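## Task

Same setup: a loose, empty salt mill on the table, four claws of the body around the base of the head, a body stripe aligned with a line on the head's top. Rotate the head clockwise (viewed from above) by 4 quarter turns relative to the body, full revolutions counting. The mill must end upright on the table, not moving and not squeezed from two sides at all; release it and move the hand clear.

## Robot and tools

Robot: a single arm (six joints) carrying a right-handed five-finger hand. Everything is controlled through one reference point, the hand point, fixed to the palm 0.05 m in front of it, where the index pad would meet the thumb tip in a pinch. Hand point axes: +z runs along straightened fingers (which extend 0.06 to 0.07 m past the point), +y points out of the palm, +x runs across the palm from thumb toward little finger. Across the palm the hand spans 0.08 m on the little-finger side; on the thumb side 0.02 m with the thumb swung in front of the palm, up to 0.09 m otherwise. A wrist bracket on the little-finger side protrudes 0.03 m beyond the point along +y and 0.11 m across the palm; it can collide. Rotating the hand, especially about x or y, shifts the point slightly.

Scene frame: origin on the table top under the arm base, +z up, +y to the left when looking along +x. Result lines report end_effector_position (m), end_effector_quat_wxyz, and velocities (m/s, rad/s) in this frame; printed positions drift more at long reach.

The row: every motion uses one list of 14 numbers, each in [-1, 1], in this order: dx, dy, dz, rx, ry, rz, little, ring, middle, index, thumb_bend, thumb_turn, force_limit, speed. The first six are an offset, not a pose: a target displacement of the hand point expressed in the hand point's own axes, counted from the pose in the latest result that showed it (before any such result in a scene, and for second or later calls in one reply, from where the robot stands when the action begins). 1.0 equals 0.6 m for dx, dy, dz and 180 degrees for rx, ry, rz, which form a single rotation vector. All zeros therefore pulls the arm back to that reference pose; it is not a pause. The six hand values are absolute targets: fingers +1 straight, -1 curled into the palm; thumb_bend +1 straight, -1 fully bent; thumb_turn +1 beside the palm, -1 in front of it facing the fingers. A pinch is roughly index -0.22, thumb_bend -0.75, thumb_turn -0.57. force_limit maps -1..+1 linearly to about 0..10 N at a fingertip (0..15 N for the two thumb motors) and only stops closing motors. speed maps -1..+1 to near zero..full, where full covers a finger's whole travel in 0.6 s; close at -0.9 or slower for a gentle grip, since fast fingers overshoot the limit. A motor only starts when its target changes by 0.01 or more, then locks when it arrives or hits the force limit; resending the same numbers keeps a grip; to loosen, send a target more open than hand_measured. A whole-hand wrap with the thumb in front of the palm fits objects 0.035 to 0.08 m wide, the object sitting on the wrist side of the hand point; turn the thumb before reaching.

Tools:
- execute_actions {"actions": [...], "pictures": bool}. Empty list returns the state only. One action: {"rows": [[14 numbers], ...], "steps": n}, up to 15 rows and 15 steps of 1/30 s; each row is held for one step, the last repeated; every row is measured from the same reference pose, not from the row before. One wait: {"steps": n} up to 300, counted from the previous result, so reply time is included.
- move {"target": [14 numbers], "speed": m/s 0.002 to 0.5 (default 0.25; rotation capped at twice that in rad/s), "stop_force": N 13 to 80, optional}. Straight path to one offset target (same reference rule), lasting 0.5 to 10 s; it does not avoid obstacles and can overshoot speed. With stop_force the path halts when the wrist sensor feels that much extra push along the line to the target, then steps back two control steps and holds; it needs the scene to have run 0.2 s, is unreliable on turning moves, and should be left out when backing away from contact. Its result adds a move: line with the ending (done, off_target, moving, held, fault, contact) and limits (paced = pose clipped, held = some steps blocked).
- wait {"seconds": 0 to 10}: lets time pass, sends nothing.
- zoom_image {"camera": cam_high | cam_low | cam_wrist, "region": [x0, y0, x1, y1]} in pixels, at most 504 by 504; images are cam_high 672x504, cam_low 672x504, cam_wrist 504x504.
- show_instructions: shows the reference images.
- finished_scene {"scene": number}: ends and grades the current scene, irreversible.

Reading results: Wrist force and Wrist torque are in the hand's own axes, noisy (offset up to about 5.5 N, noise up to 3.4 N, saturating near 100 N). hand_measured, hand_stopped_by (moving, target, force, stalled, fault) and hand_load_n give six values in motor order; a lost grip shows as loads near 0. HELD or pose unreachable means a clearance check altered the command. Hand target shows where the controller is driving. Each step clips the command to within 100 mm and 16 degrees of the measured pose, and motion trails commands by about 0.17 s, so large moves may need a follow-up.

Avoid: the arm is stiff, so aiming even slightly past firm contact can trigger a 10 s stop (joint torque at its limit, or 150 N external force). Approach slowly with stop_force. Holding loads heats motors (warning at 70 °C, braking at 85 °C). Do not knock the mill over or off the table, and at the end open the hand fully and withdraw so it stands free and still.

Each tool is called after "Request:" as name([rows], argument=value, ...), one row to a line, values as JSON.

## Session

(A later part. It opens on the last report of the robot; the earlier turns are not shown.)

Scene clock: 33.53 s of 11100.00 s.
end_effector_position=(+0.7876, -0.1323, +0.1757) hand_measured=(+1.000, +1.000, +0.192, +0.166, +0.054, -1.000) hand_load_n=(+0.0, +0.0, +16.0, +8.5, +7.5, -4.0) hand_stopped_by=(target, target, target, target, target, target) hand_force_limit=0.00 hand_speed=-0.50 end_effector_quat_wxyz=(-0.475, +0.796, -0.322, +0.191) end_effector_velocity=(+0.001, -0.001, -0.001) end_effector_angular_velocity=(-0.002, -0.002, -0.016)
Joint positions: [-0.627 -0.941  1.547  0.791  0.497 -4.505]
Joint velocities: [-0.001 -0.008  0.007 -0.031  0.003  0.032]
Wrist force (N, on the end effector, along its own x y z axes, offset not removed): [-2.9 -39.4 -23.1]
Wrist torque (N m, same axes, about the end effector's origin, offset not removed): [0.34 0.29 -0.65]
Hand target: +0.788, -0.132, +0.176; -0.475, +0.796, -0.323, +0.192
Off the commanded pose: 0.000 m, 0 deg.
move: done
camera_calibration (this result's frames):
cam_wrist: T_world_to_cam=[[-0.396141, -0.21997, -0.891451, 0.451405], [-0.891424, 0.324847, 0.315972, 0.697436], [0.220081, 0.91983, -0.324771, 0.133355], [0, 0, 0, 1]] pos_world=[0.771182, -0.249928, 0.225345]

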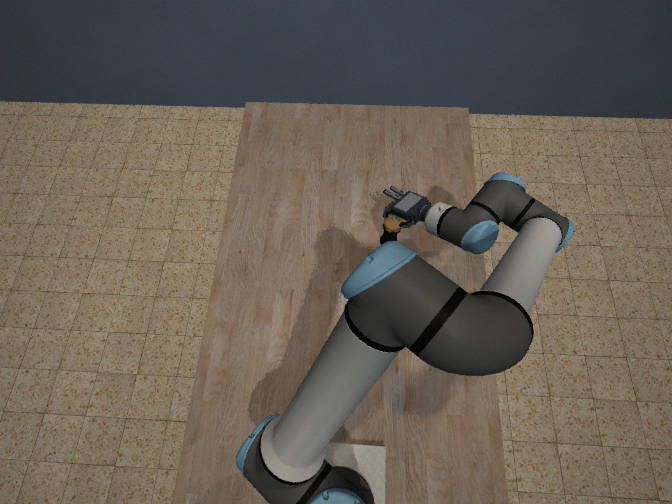

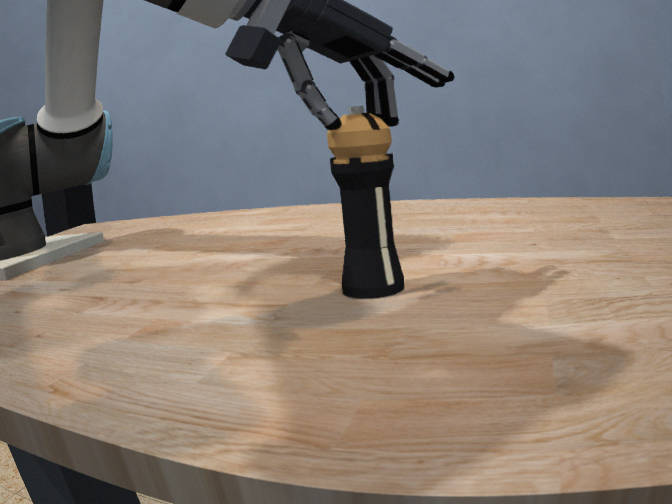

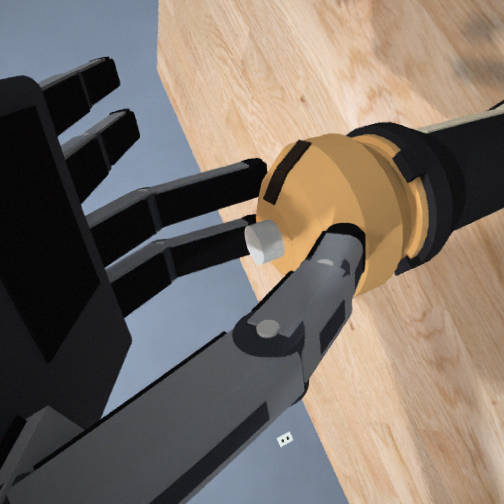

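Request:
move(target=[0,0.0147,0.0079,0,0,0,1,1,0.19,0.165,0.05,-1,0,-0.5], speed=0.003, stop_force=18)

Request:
move(target=[-0.0019,-0.0035,0.0064,0,0.166,0.0901,1,1,0.19,0.165,0.05,-1,0,-0.5], speed=0.08)

Scene clock: 35.97 s of 11100.00 s.
end_effector_position=(+0.7876, -0.1323, +0.1744) hand_measured=(+1.000, +1.000, +0.192, +0.168, +0.056, -1.000) hand_load_n=(+0.0, +0.0, +19.0, +12.0, +10.5, -2.0) hand_stopped_by=(target, target, target, target, target, target) hand_force_limit=0.00 hand_speed=-0.50 end_effector_quat_wxyz=(-0.475, +0.796, -0.323, +0.192) end_effector_velocity=(-0.001, +0.001, -0.001) end_effector_angular_velocity=(+0.002, +0.004, -0.001)
Joint positions: [-0.627 -0.941  1.549  0.786  0.498 -4.501]
Joint velocities: [0.    0.001 0.001 0.001 0.001 0.002]
Wrist force (N, on the end effector, along its own x y z axes, offset not removed): [6.4 -55.3 -34.8]
Wrist torque (N m, same axes, about the end effector's origin, offset not removed): [0.59 0.00 -0.37]
Hand target: +0.788, -0.132, +0.175; -0.475, +0.796, -0.323, +0.192
Off the commanded pose: 0.009 m, 0 deg.
move: contact
camera_calibration (this result's frames):
cam_wrist: T_world_to_cam=[[-0.396438, -0.219602, -0.89141, 0.450578], [-0.89088, 0.326544, 0.315757, 0.697653], [0.221744, 0.919317, -0.325094, 0.131591], [0, 0, 0, 1]] pos_world=[0.770971, -0.24984, 0.22414]

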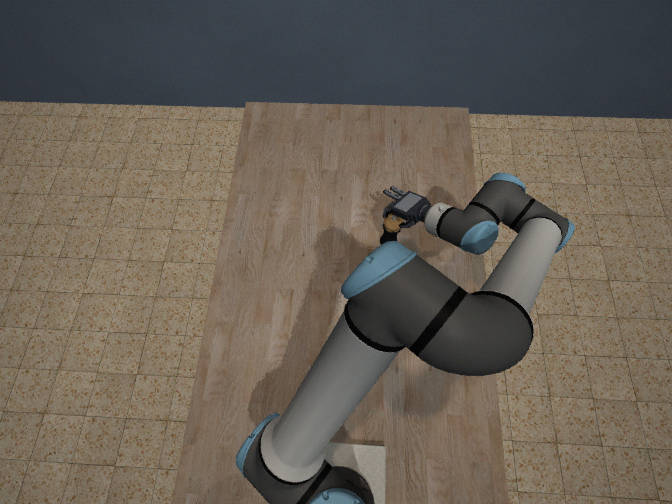

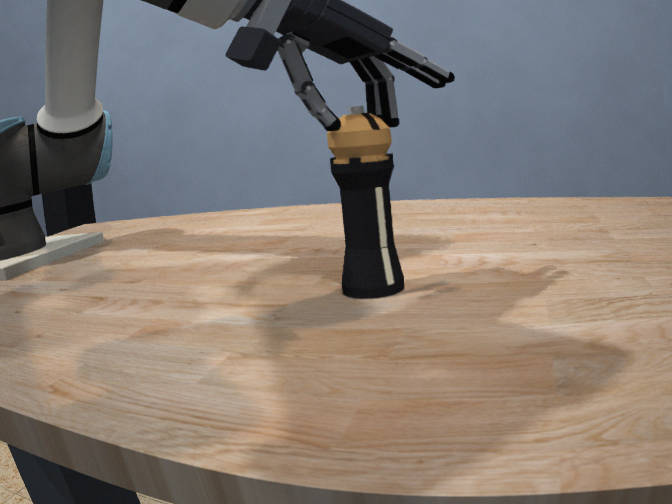

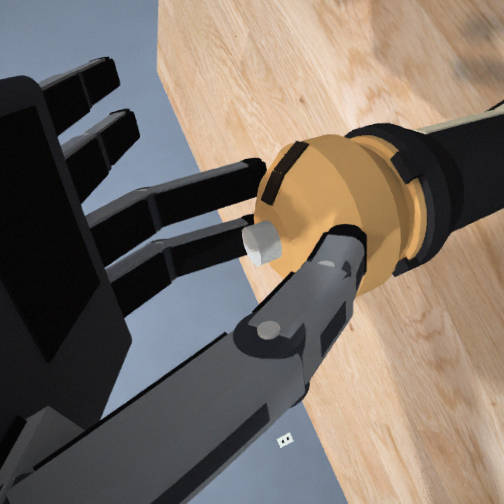

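Scene clock: 40.07 s of 11100.00 s.
end_effector_position=(+0.7897, -0.1282, +0.1741) hand_measured=(+1.000, +1.000, +0.192, +0.168, +0.056, -1.000) hand_load_n=(+0.0, +0.0, +21.0, +12.5, +11.0, -5.5) hand_stopped_by=(target, target, target, target, target, target) hand_force_limit=0.00 hand_speed=-0.50 end_effector_quat_wxyz=(-0.399, +0.668, -0.540, +0.321) end_effector_velocity=(+0.001, +0.001, -0.001) end_effector_angular_velocity=(+0.002, +0.001, -0.016)
Joint positions: [-0.57  -1.214  1.834  0.054  0.864 -3.607]
Joint velocities: [ 0.004 -0.003  0.004 -0.01   0.015  0.017]
Wrist force (N, on the end effector, along its own x y z axes, offset not removed): [-1.2 -46.6 -30.7]
Wrist torque (N m, same axes, about the end effector's origin, offset not removed): [0.75 -0.11 -0.47]
Hand target: +0.790, -0.128, +0.174; -0.398, +0.667, -0.541, +0.322
Off the commanded pose: 0.000 m, 0 deg.
move: done
camera_calibration (this result's frames):
cam_wrist: T_world_to_cam=[[-0.452315, 0.0389892, -0.891006, 0.529192], [-0.558012, 0.766967, 0.316834, 0.491665], [0.695725, 0.640501, -0.325154, -0.282765], [0, 0, 0, 1]] pos_world=[0.710444, -0.216612, 0.223795]

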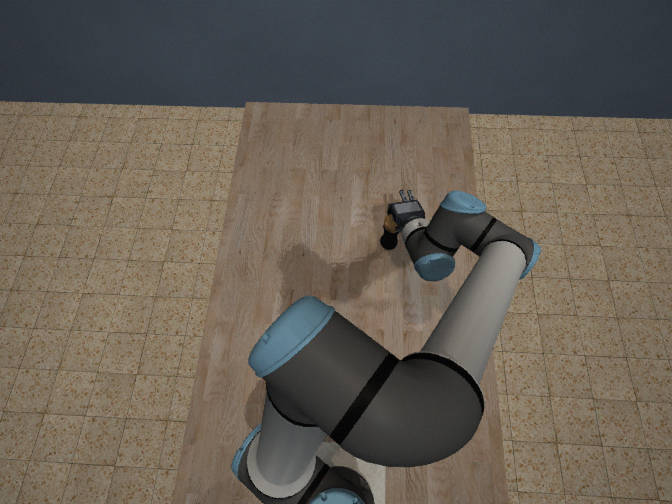

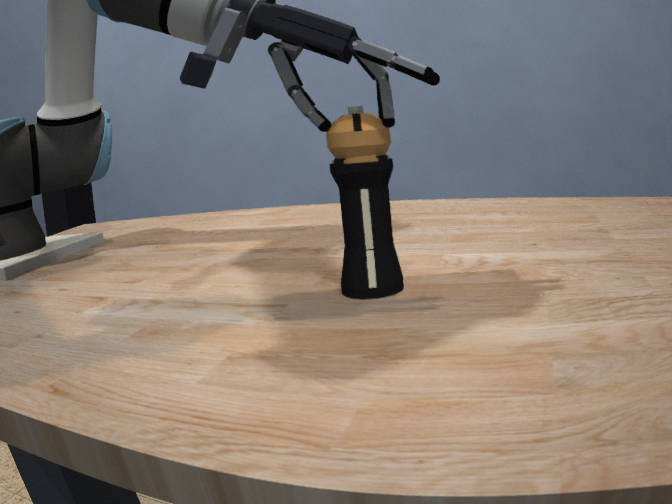

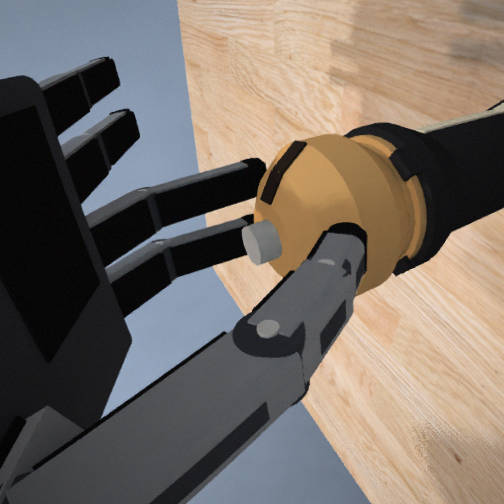

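Request:
move(target=[0,0.0147,0.0079,0,0,0,1,1,0.19,0.165,0.05,-1,0,-0.5], speed=0.003, stop_force=22)

Request:
move(target=[-0.0014,-0.0017,0.0031,0,0.083,0.045,1,1,0.19,0.165,0.05,-1,0,-0.5], speed=0.06)

Scene clock: 43.10 s of 11100.00 s.
end_effector_position=(+0.7897, -0.1282, +0.1730) hand_measured=(+1.000, +1.000, +0.194, +0.168, +0.058, -1.000) hand_load_n=(+0.0, +0.0, +22.0, +15.5, +14.0, -3.0) hand_stopped_by=(target, target, target, target, target, target) hand_force_limit=0.00 hand_speed=-0.50 end_effector_quat_wxyz=(-0.398, +0.667, -0.541, +0.322) end_effector_velocity=(+0.001, -0.001, +0.002) end_effector_angular_velocity=(-0.002, -0.002, -0.001)
Joint positions: [-0.569 -1.213  1.835  0.051  0.866 -3.605]
Joint velocities: [-0.    -0.002 -0.002  0.001  0.001 -0.   ]
Wrist force (N, on the end effector, along its own x y z axes, offset not removed): [3.1 -65.2 -49.3]
Wrist torque (N m, same axes, about the end effector's origin, offset not removed): [0.78 0.44 -0.64]
Hand target: +0.790, -0.128, +0.173; -0.398, +0.667, -0.541, +0.322
Off the commanded pose: 0.009 m, 0 deg.
move: contact
camera_calibration (this result's frames):
cam_wrist: T_world_to_cam=[[-0.452076, 0.0395881, -0.8911, 0.528141], [-0.556617, 0.768114, 0.316509, 0.491163], [0.696997, 0.639088, -0.32521, -0.284321], [0, 0, 0, 1]] pos_world=[0.71032, -0.216471, 0.222705]

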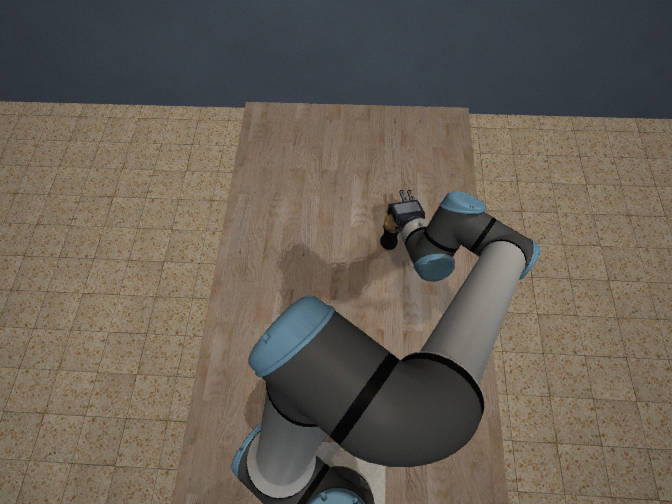

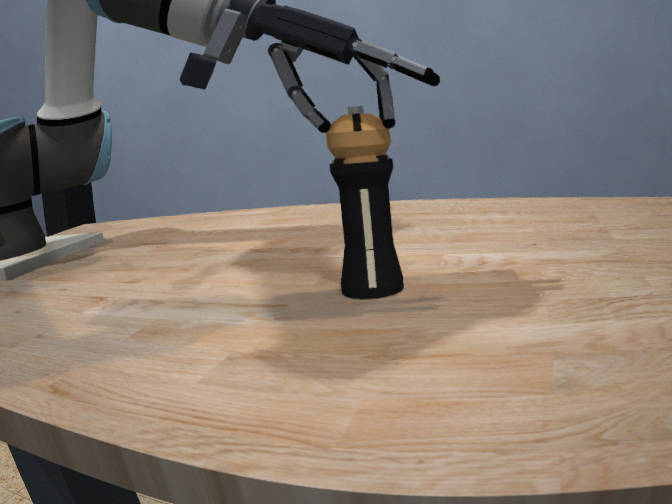

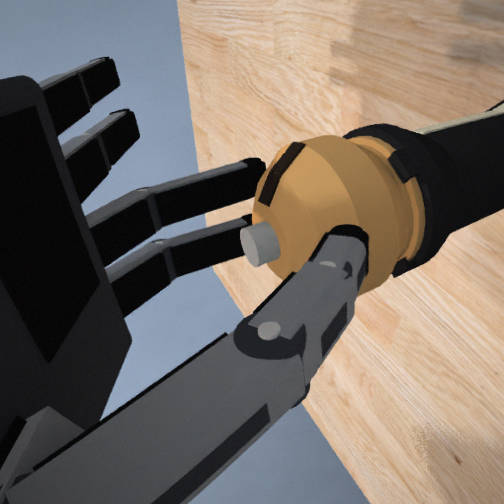

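Scene clock: 45.90 s of 11100.00 s.
end_effector_position=(+0.7917, -0.1269, +0.1728) hand_measured=(+1.000, +1.000, +0.202, +0.168, +0.058, -1.000) hand_load_n=(+0.0, +0.0, +22.0, +17.5, +13.5, -7.5) hand_stopped_by=(target, target, target, target, target, target) hand_force_limit=0.00 hand_speed=-0.50 end_effector_quat_wxyz=(-0.347, +0.581, -0.633, +0.377) end_effector_velocity=(+0.000, +0.000, +0.001) end_effector_angular_velocity=(-0.003, -0.002, -0.015)
Joint positions: [-0.492 -1.28   1.91  -0.086  1.174 -3.359]
Joint velocities: [ 0.006 -0.004  0.003 -0.006  0.019  0.01 ]
Wrist force (N, on the end effector, along its own x y z axes, offset not removed): [-3.4 -59.2 -33.1]
Wrist torque (N m, same axes, about the end effector's origin, offset not removed): [0.01 0.08 -0.84]
Hand target: +0.792, -0.127, +0.173; -0.346, +0.580, -0.634, +0.377
Off the commanded pose: 0.000 m, 0 deg.
move: done
camera_calibration (this result's frames):
cam_wrist: T_world_to_cam=[[-0.421342, 0.169261, -0.890967, 0.520946], [-0.309612, 0.896558, 0.31674, 0.312039], [0.852415, 0.40931, -0.325352, -0.43869], [0, 0, 0, 1]] pos_world=[0.690054, -0.188377, 0.222582]

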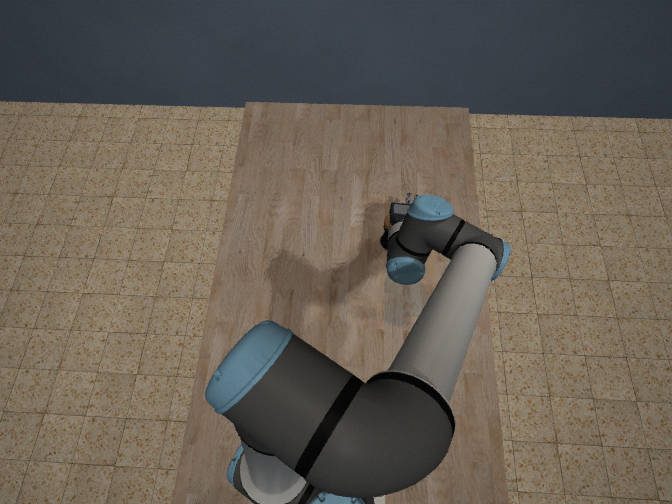

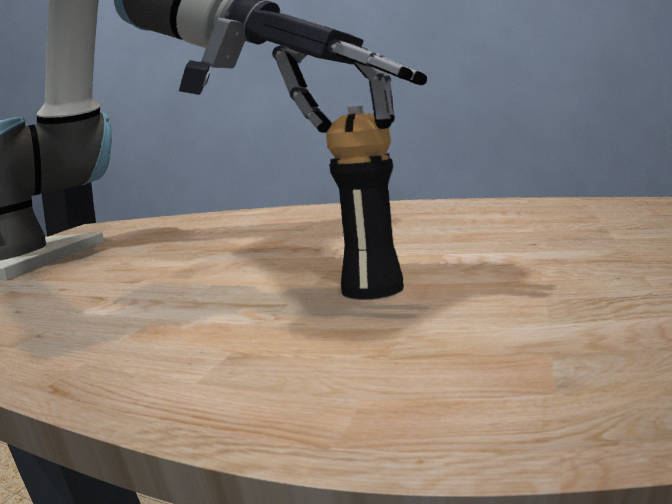

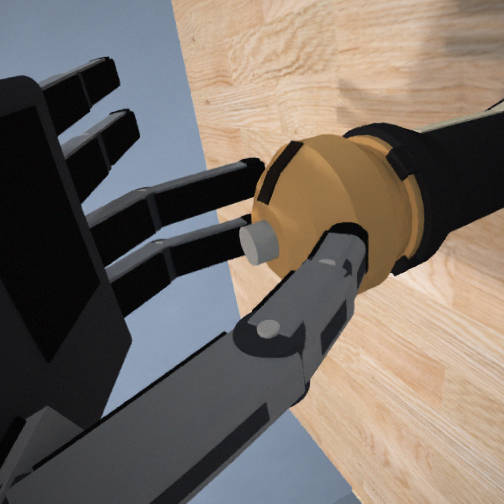

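Request:
move(target=[0,-0.0073,-0.004,0,0,0,1,1,0.19,0.165,0.05,-1,0,-0.5], speed=0.005)

Request:
move(target=[-0.0014,-0.0017,0.0031,0,0.083,0.045,1,1,0.19,0.165,0.05,-1,0,-0.5], speed=0.06)

Scene clock: 48.23 s of 11100.00 s.
end_effector_position=(+0.7916, -0.1269, +0.1776) hand_measured=(+1.000, +1.000, +0.200, +0.166, +0.054, -1.000) hand_load_n=(+0.0, +0.0, +5.5, +2.0, +4.5, +0.0) hand_stopped_by=(target, target, target, target, target, target) hand_force_limit=0.00 hand_speed=-0.50 end_effector_quat_wxyz=(-0.347, +0.581, -0.633, +0.377) end_effector_velocity=(+0.000, +0.000, +0.002) end_effector_angular_velocity=(-0.000, -0.000, +0.001)
Joint positions: [-0.492 -1.285  1.906 -0.077  1.174 -3.359]
Joint velocities: [-0.    -0.002 -0.002  0.004 -0.001 -0.   ]
Wrist force (N, on the end effector, along its own x y z axes, offset not removed): [-0.8 -2.4 -4.6]
Wrist torque (N m, same axes, about the end effector's origin, offset not removed): [0.53 0.15 0.08]
Hand target: +0.792, -0.127, +0.178; -0.347, +0.581, -0.633, +0.377
Off the commanded pose: 0.000 m, 0 deg.
move: done
camera_calibration (this result's frames):
cam_wrist: T_world_to_cam=[[-0.421401, 0.169331, -0.890925, 0.525212], [-0.309523, 0.896566, 0.316805, 0.310408], [0.852418, 0.409264, -0.325402, -0.437104], [0, 0, 0, 1]] pos_world=[0.689998, -0.188345, 0.227351]

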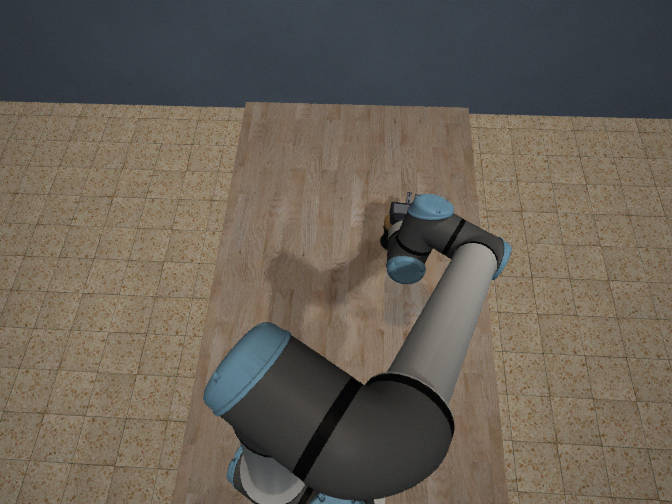

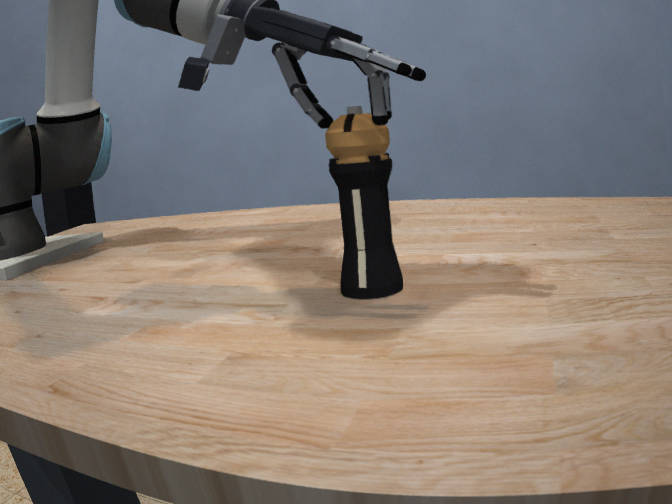

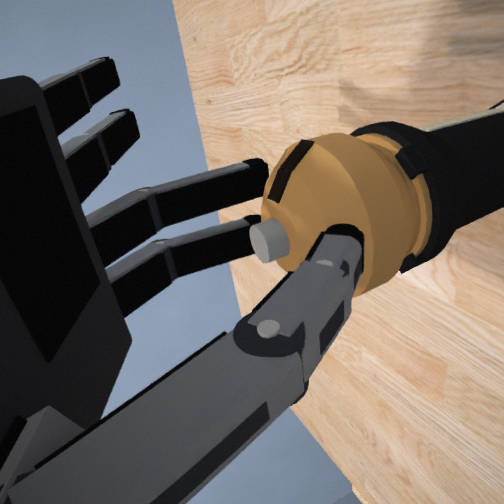

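Scene clock: 51.03 s of 11100.00 s.
end_effector_position=(+0.7939, -0.1263, +0.1775) hand_measured=(+1.000, +1.000, +0.198, +0.166, +0.054, -1.000) hand_load_n=(+0.0, +0.0, +4.5, +0.5, +3.5, -0.5) hand_stopped_by=(target, target, target, target, target, target) hand_force_limit=0.00 hand_speed=-0.50 end_effector_quat_wxyz=(+0.288, -0.481, +0.712, -0.423) end_effector_velocity=(+0.000, -0.000, +0.001) end_effector_angular_velocity=(-0.002, -0.001, -0.016)
Joint positions: [-0.391 -1.301  1.921 -0.119  1.519 -3.158]
Joint velocities: [ 0.006 -0.001 -0.001  0.001  0.019  0.009]
Wrist force (N, on the end effector, along its own x y z axes, offset not removed): [1.6 -5.2 -6.1]
Wrist torque (N m, same axes, about the end effector's origin, offset not removed): [0.21 -0.50 0.12]
Hand target: +0.794, -0.126, +0.178; +0.287, -0.481, +0.712, -0.424
Off the commanded pose: 0.000 m, 0 deg.
move: done
camera_calibration (this result's frames):
cam_wrist: T_world_to_cam=[[-0.354167, 0.284467, -0.890867, 0.487159], [-0.0358471, 0.947784, 0.316892, 0.0997798], [0.934495, 0.144168, -0.325476, -0.537905], [0, 0, 0, 1]] pos_world=[0.678782, -0.155602, 0.227299]

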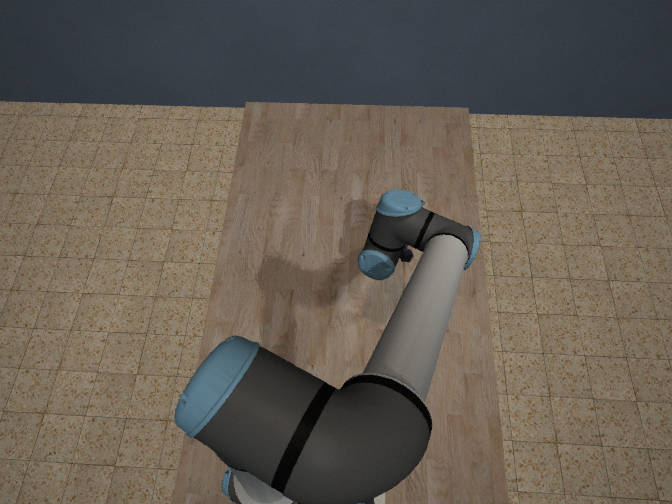

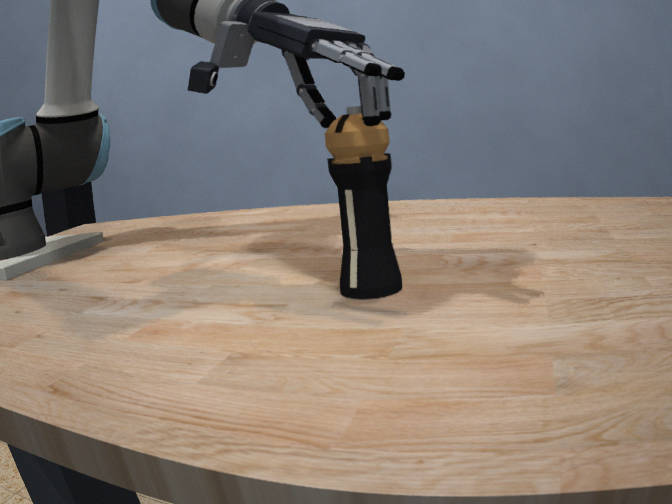

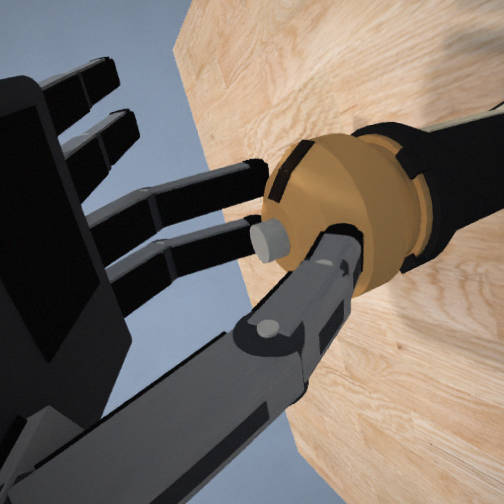

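Request:
move(target=[0,-0.0147,-0.0079,0,0,0,1,1,0.19,0.165,0.05,-1,0,-0.5], speed=0.02)

Request:
move(target=[0,0.0012,-0.0022,0,0,0,1,1,0.15,0.115,0.05,-1,0,-0.5], speed=0.02)

Request:
move(target=[0,0.0294,0.0158,0,0,0,1,1,0.15,0.115,0.05,-1,0,-0.5], speed=0.003, stop_force=50)

Scene clock: 54.47 s of 11100.00 s.
end_effector_position=(+0.7939, -0.1263, +0.1872) hand_measured=(+1.000, +1.000, +0.198, +0.166, +0.050, -1.000) hand_load_n=(+0.0, +0.0, +0.0, +0.0, +0.0, +0.0) hand_stopped_by=(target, target, target, target, target, target) hand_force_limit=0.00 hand_speed=-0.50 end_effector_quat_wxyz=(+0.288, -0.481, +0.712, -0.423) end_effector_velocity=(-0.000, -0.000, +0.003) end_effector_angular_velocity=(+0.001, -0.000, +0.000)
Joint positions: [-0.391 -1.31   1.913 -0.101  1.519 -3.158]
Joint velocities: [-0.001 -0.003 -0.002  0.004 -0.001  0.   ]
Wrist force (N, on the end effector, along its own x y z axes, offset not removed): [0.5 1.0 -1.8]
Wrist torque (N m, same axes, about the end effector's origin, offset not removed): [0.33 -0.28 0.23]
Hand target: +0.794, -0.126, +0.188; +0.288, -0.481, +0.712, -0.423
Off the commanded pose: 0.000 m, 0 deg.
move: done
camera_calibration (this result's frames):
cam_wrist: T_world_to_cam=[[-0.354145, 0.284482, -0.890871, 0.495791], [-0.0357984, 0.947787, 0.316888, 0.096662], [0.934505, 0.144116, -0.32547, -0.534779], [0, 0, 0, 1]] pos_world=[0.678796, -0.155588, 0.237]

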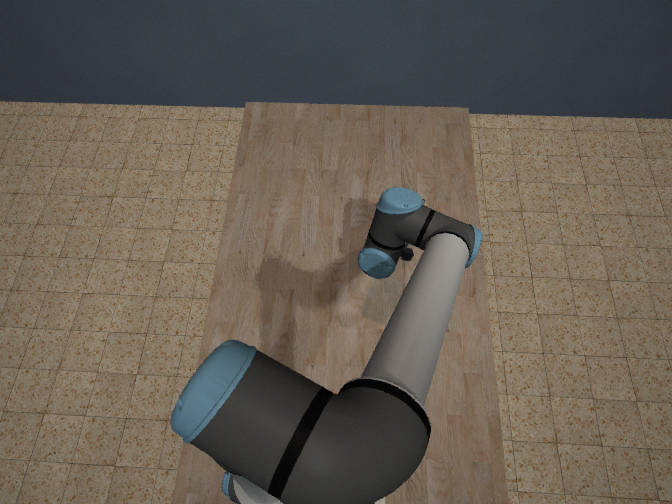

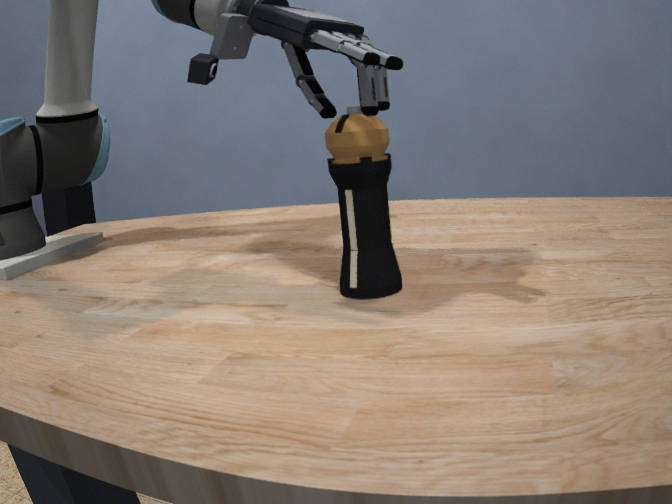

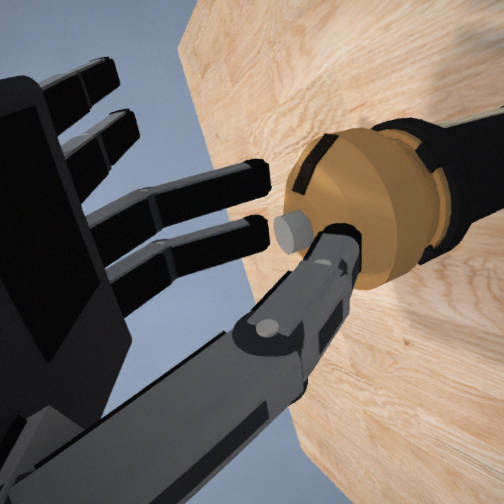

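Scene clock: 55.17 s of 11100.00 s.
end_effector_position=(+0.7926, -0.1258, +0.1872) hand_measured=(+1.000, +1.000, +0.150, +0.116, +0.050, -1.000) hand_load_n=(+0.0, +0.0, +0.0, +0.0, +0.0, +0.0) hand_stopped_by=(target, target, target, target, target, target) hand_force_limit=0.00 hand_speed=-0.50 end_effector_quat_wxyz=(+0.288, -0.481, +0.712, -0.423) end_effector_velocity=(-0.001, -0.000, -0.001) end_effector_angular_velocity=(+0.000, +0.002, -0.001)
Joint positions: [-0.391 -1.312  1.916 -0.102  1.519 -3.158]
Joint velocities: [-0.001  0.     0.001  0.001  0.    -0.001]
Wrist force (N, on the end effector, along its own x y z axes, offset not removed): [-0.1 1.6 -3.2]
Wrist torque (N m, same axes, about the end effector's origin, offset not removed): [0.49 -0.22 0.20]
Hand target: +0.792, -0.126, +0.187; +0.288, -0.481, +0.712, -0.423
Off the commanded pose: 0.000 m, 0 deg.
move: done
camera_calibration (this result's frames):
cam_wrist: T_world_to_cam=[[-0.354147, 0.284483, -0.89087, 0.495179], [-0.0357975, 0.947787, 0.316889, 0.0961218], [0.934504, 0.144116, -0.325472, -0.533638], [0, 0, 0, 1]] pos_world=[0.677495, -0.155067, 0.236996]

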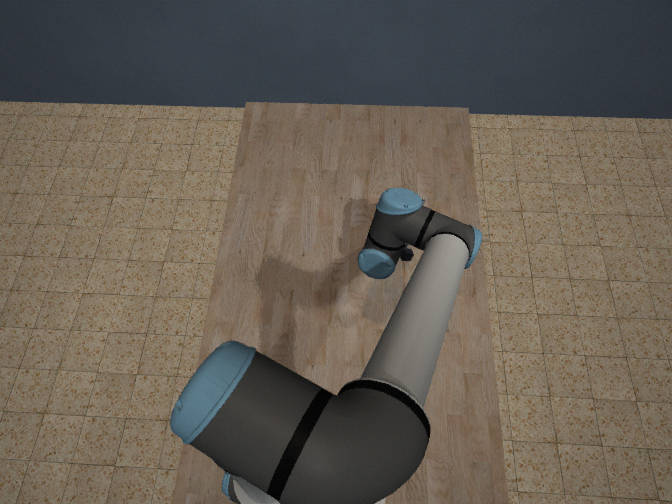

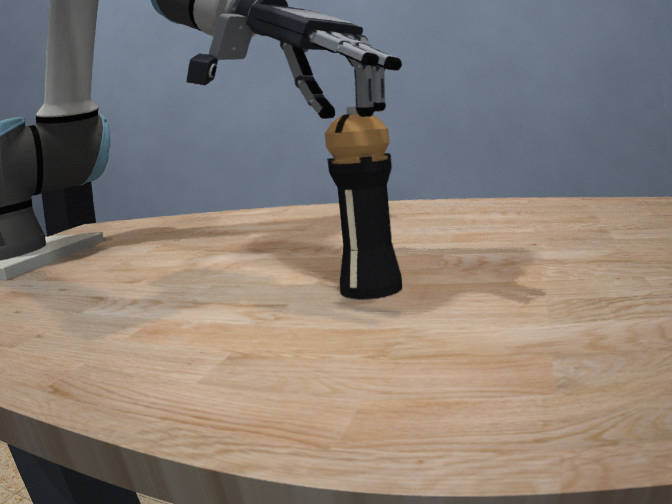

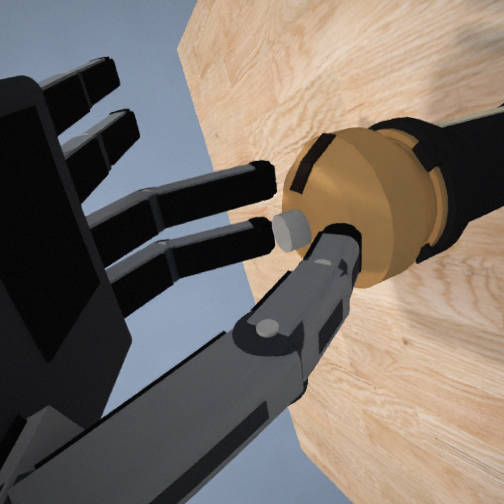

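Scene clock: 58.87 s of 11100.00 s.
end_effector_position=(+0.7926, -0.1258, +0.1773) hand_measured=(+1.000, +1.000, +0.152, +0.118, +0.052, -1.000) hand_load_n=(+0.0, +0.0, +16.0, +11.5, +3.0, -0.5) hand_stopped_by=(target, target, target, target, target, target) hand_force_limit=0.00 hand_speed=-0.50 end_effector_quat_wxyz=(+0.288, -0.481, +0.712, -0.423) end_effector_velocity=(-0.001, +0.001, -0.000) end_effector_angular_velocity=(+0.000, +0.002, +0.001)
Joint positions: [-0.391 -1.303  1.924 -0.12   1.519 -3.158]
Joint velocities: [ 0.001 -0.     0.     0.002 -0.    -0.001]
Wrist force (N, on the end effector, along its own x y z axes, offset not removed): [2.4 -54.9 -18.7]
Wrist torque (N m, same axes, about the end effector's origin, offset not removed): [0.99 0.41 -0.56]
Hand target: +0.793, -0.126, +0.178; +0.288, -0.481, +0.712, -0.423
Off the commanded pose: 0.010 m, 0 deg.
move: contact
camera_calibration (this result's frames):
cam_wrist: T_world_to_cam=[[-0.35394, 0.284395, -0.89098, 0.486215], [-0.0358543, 0.947821, 0.316781, 0.0993707], [0.93458, 0.144067, -0.325275, -0.53701], [0, 0, 0, 1]] pos_world=[0.677533, -0.155097, 0.227053]

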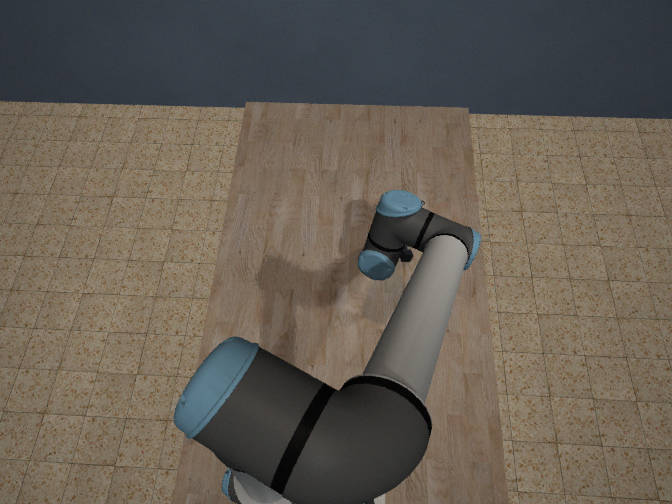

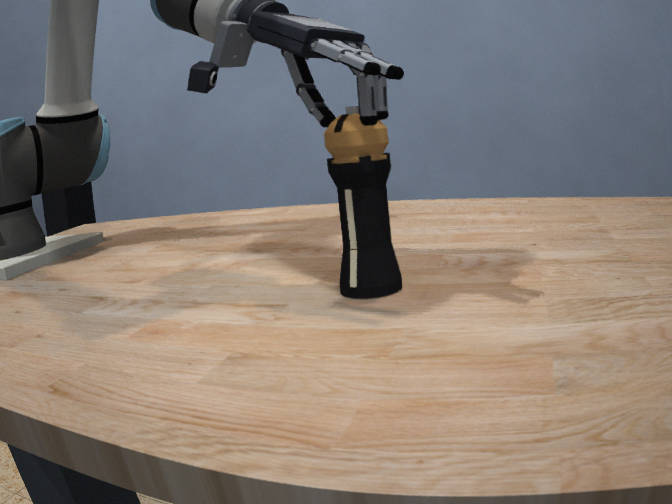

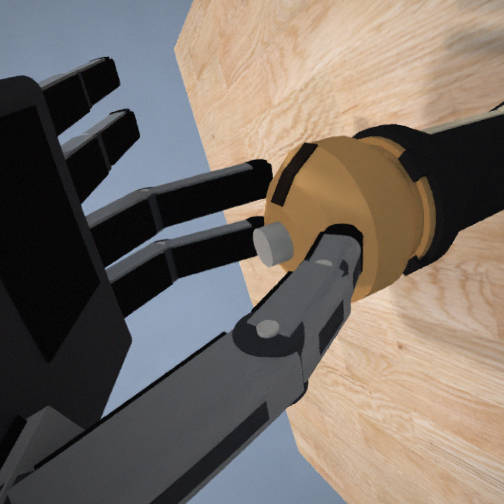

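Request:
move(target=[0,-0.0127,-0.0004,0,0,0,1,1,0.15,0.115,0.05,-1,0,-0.5], speed=0.01)

Request:
move(target=[0,0.0294,0.0158,0,0,0,1,1,0.15,0.115,0.05,-1,0,-0.5], speed=0.003, stop_force=50)

Scene clock: 60.83 s of 11100.00 s.
end_effector_position=(+0.7956, -0.1270, +0.1838) hand_measured=(+1.000, +1.000, +0.150, +0.116, +0.050, -1.000) hand_load_n=(+0.0, +0.0, +0.0, +0.0, +0.0, +0.0) hand_stopped_by=(target, target, target, target, target, target) hand_force_limit=0.00 hand_speed=-0.50 end_effector_quat_wxyz=(+0.288, -0.481, +0.712, -0.423) end_effector_velocity=(+0.001, +0.001, +0.004) end_effector_angular_velocity=(-0.001, -0.001, +0.002)
Joint positions: [-0.391 -1.304  1.913 -0.107  1.519 -3.158]
Joint velocities: [ 0.002 -0.003 -0.005  0.006  0.    -0.   ]
Wrist force (N, on the end effector, along its own x y z axes, offset not removed): [0.6 -0.4 -1.7]
Wrist torque (N m, same axes, about the end effector's origin, offset not removed): [0.12 -0.31 0.11]
Hand target: +0.796, -0.127, +0.184; +0.288, -0.481, +0.712, -0.423
Off the commanded pose: 0.000 m, 0 deg.
move: done
camera_calibration (this result's frames):
cam_wrist: T_world_to_cam=[[-0.353962, 0.284404, -0.890969, 0.49341], [-0.0358568, 0.947816, 0.316795, 0.0985534], [0.934572, 0.144081, -0.325293, -0.537522], [0, 0, 0, 1]] pos_world=[0.680535, -0.156292, 0.23354]

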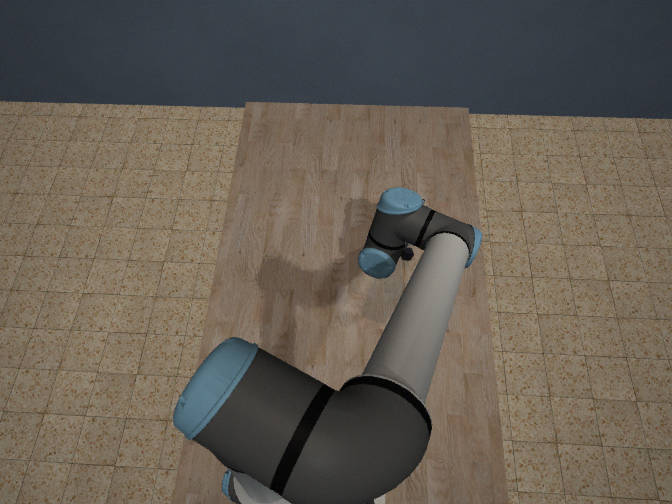

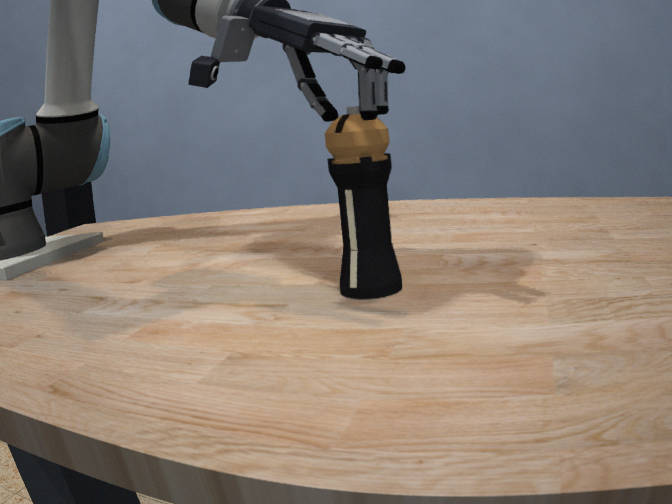

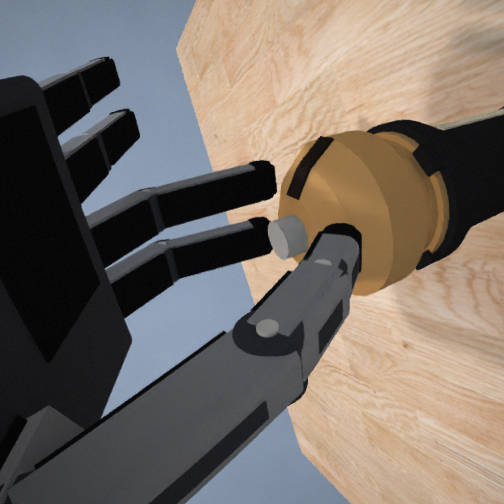

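Scene clock: 63.43 s of 11100.00 s.
end_effector_position=(+0.7957, -0.1270, +0.1772) hand_measured=(+1.000, +1.000, +0.152, +0.116, +0.054, -1.000) hand_load_n=(+0.0, +0.0, +11.5, +6.0, +8.0, -0.5) hand_stopped_by=(target, target, target, target, target, target) hand_force_limit=0.00 hand_speed=-0.50 end_effector_quat_wxyz=(+0.288, -0.481, +0.711, -0.424) end_effector_velocity=(-0.000, +0.001, +0.000) end_effector_angular_velocity=(+0.000, +0.001, +0.001)
Joint positions: [-0.391 -1.298  1.918 -0.119  1.519 -3.158]
Joint velocities: [ 0.001 -0.    -0.001  0.003  0.    -0.   ]
Wrist force (N, on the end effector, along its own x y z axes, offset not removed): [1.6 -42.8 -38.1]
Wrist torque (N m, same axes, about the end effector's origin, offset not removed): [0.46 0.43 -0.33]
Hand target: +0.796, -0.127, +0.177; +0.288, -0.481, +0.711, -0.424
Off the commanded pose: 0.013 m, 0 deg.
move: contact
camera_calibration (this result's frames):
cam_wrist: T_world_to_cam=[[-0.353794, 0.28433, -0.891059, 0.487382], [-0.0359191, 0.947842, 0.316711, 0.100745], [0.934633, 0.144057, -0.325128, -0.539797], [0, 0, 0, 1]] pos_world=[0.680564, -0.156306, 0.226877]

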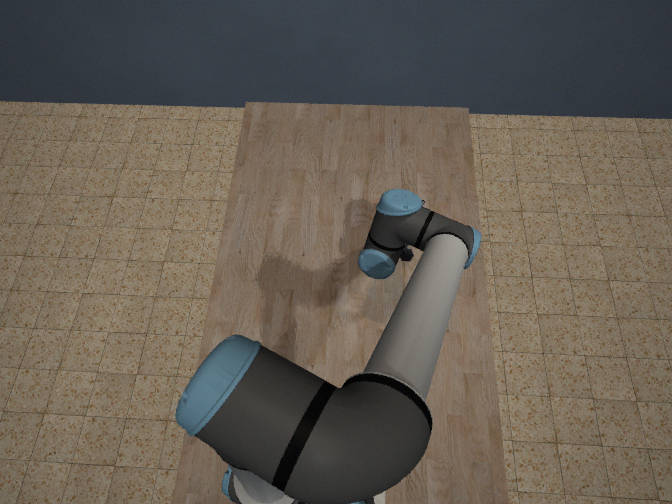

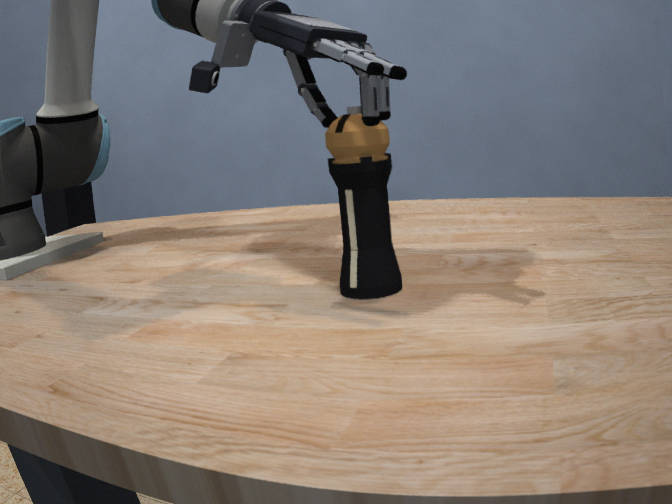

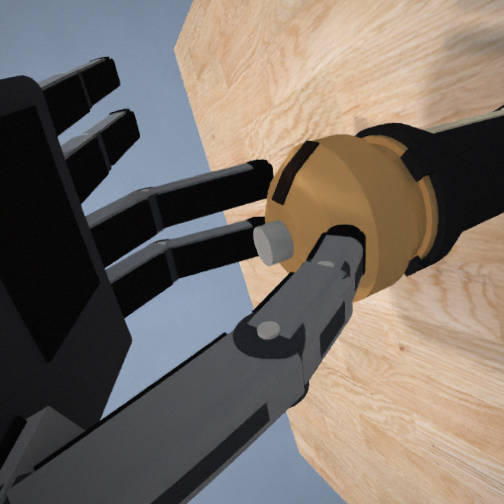

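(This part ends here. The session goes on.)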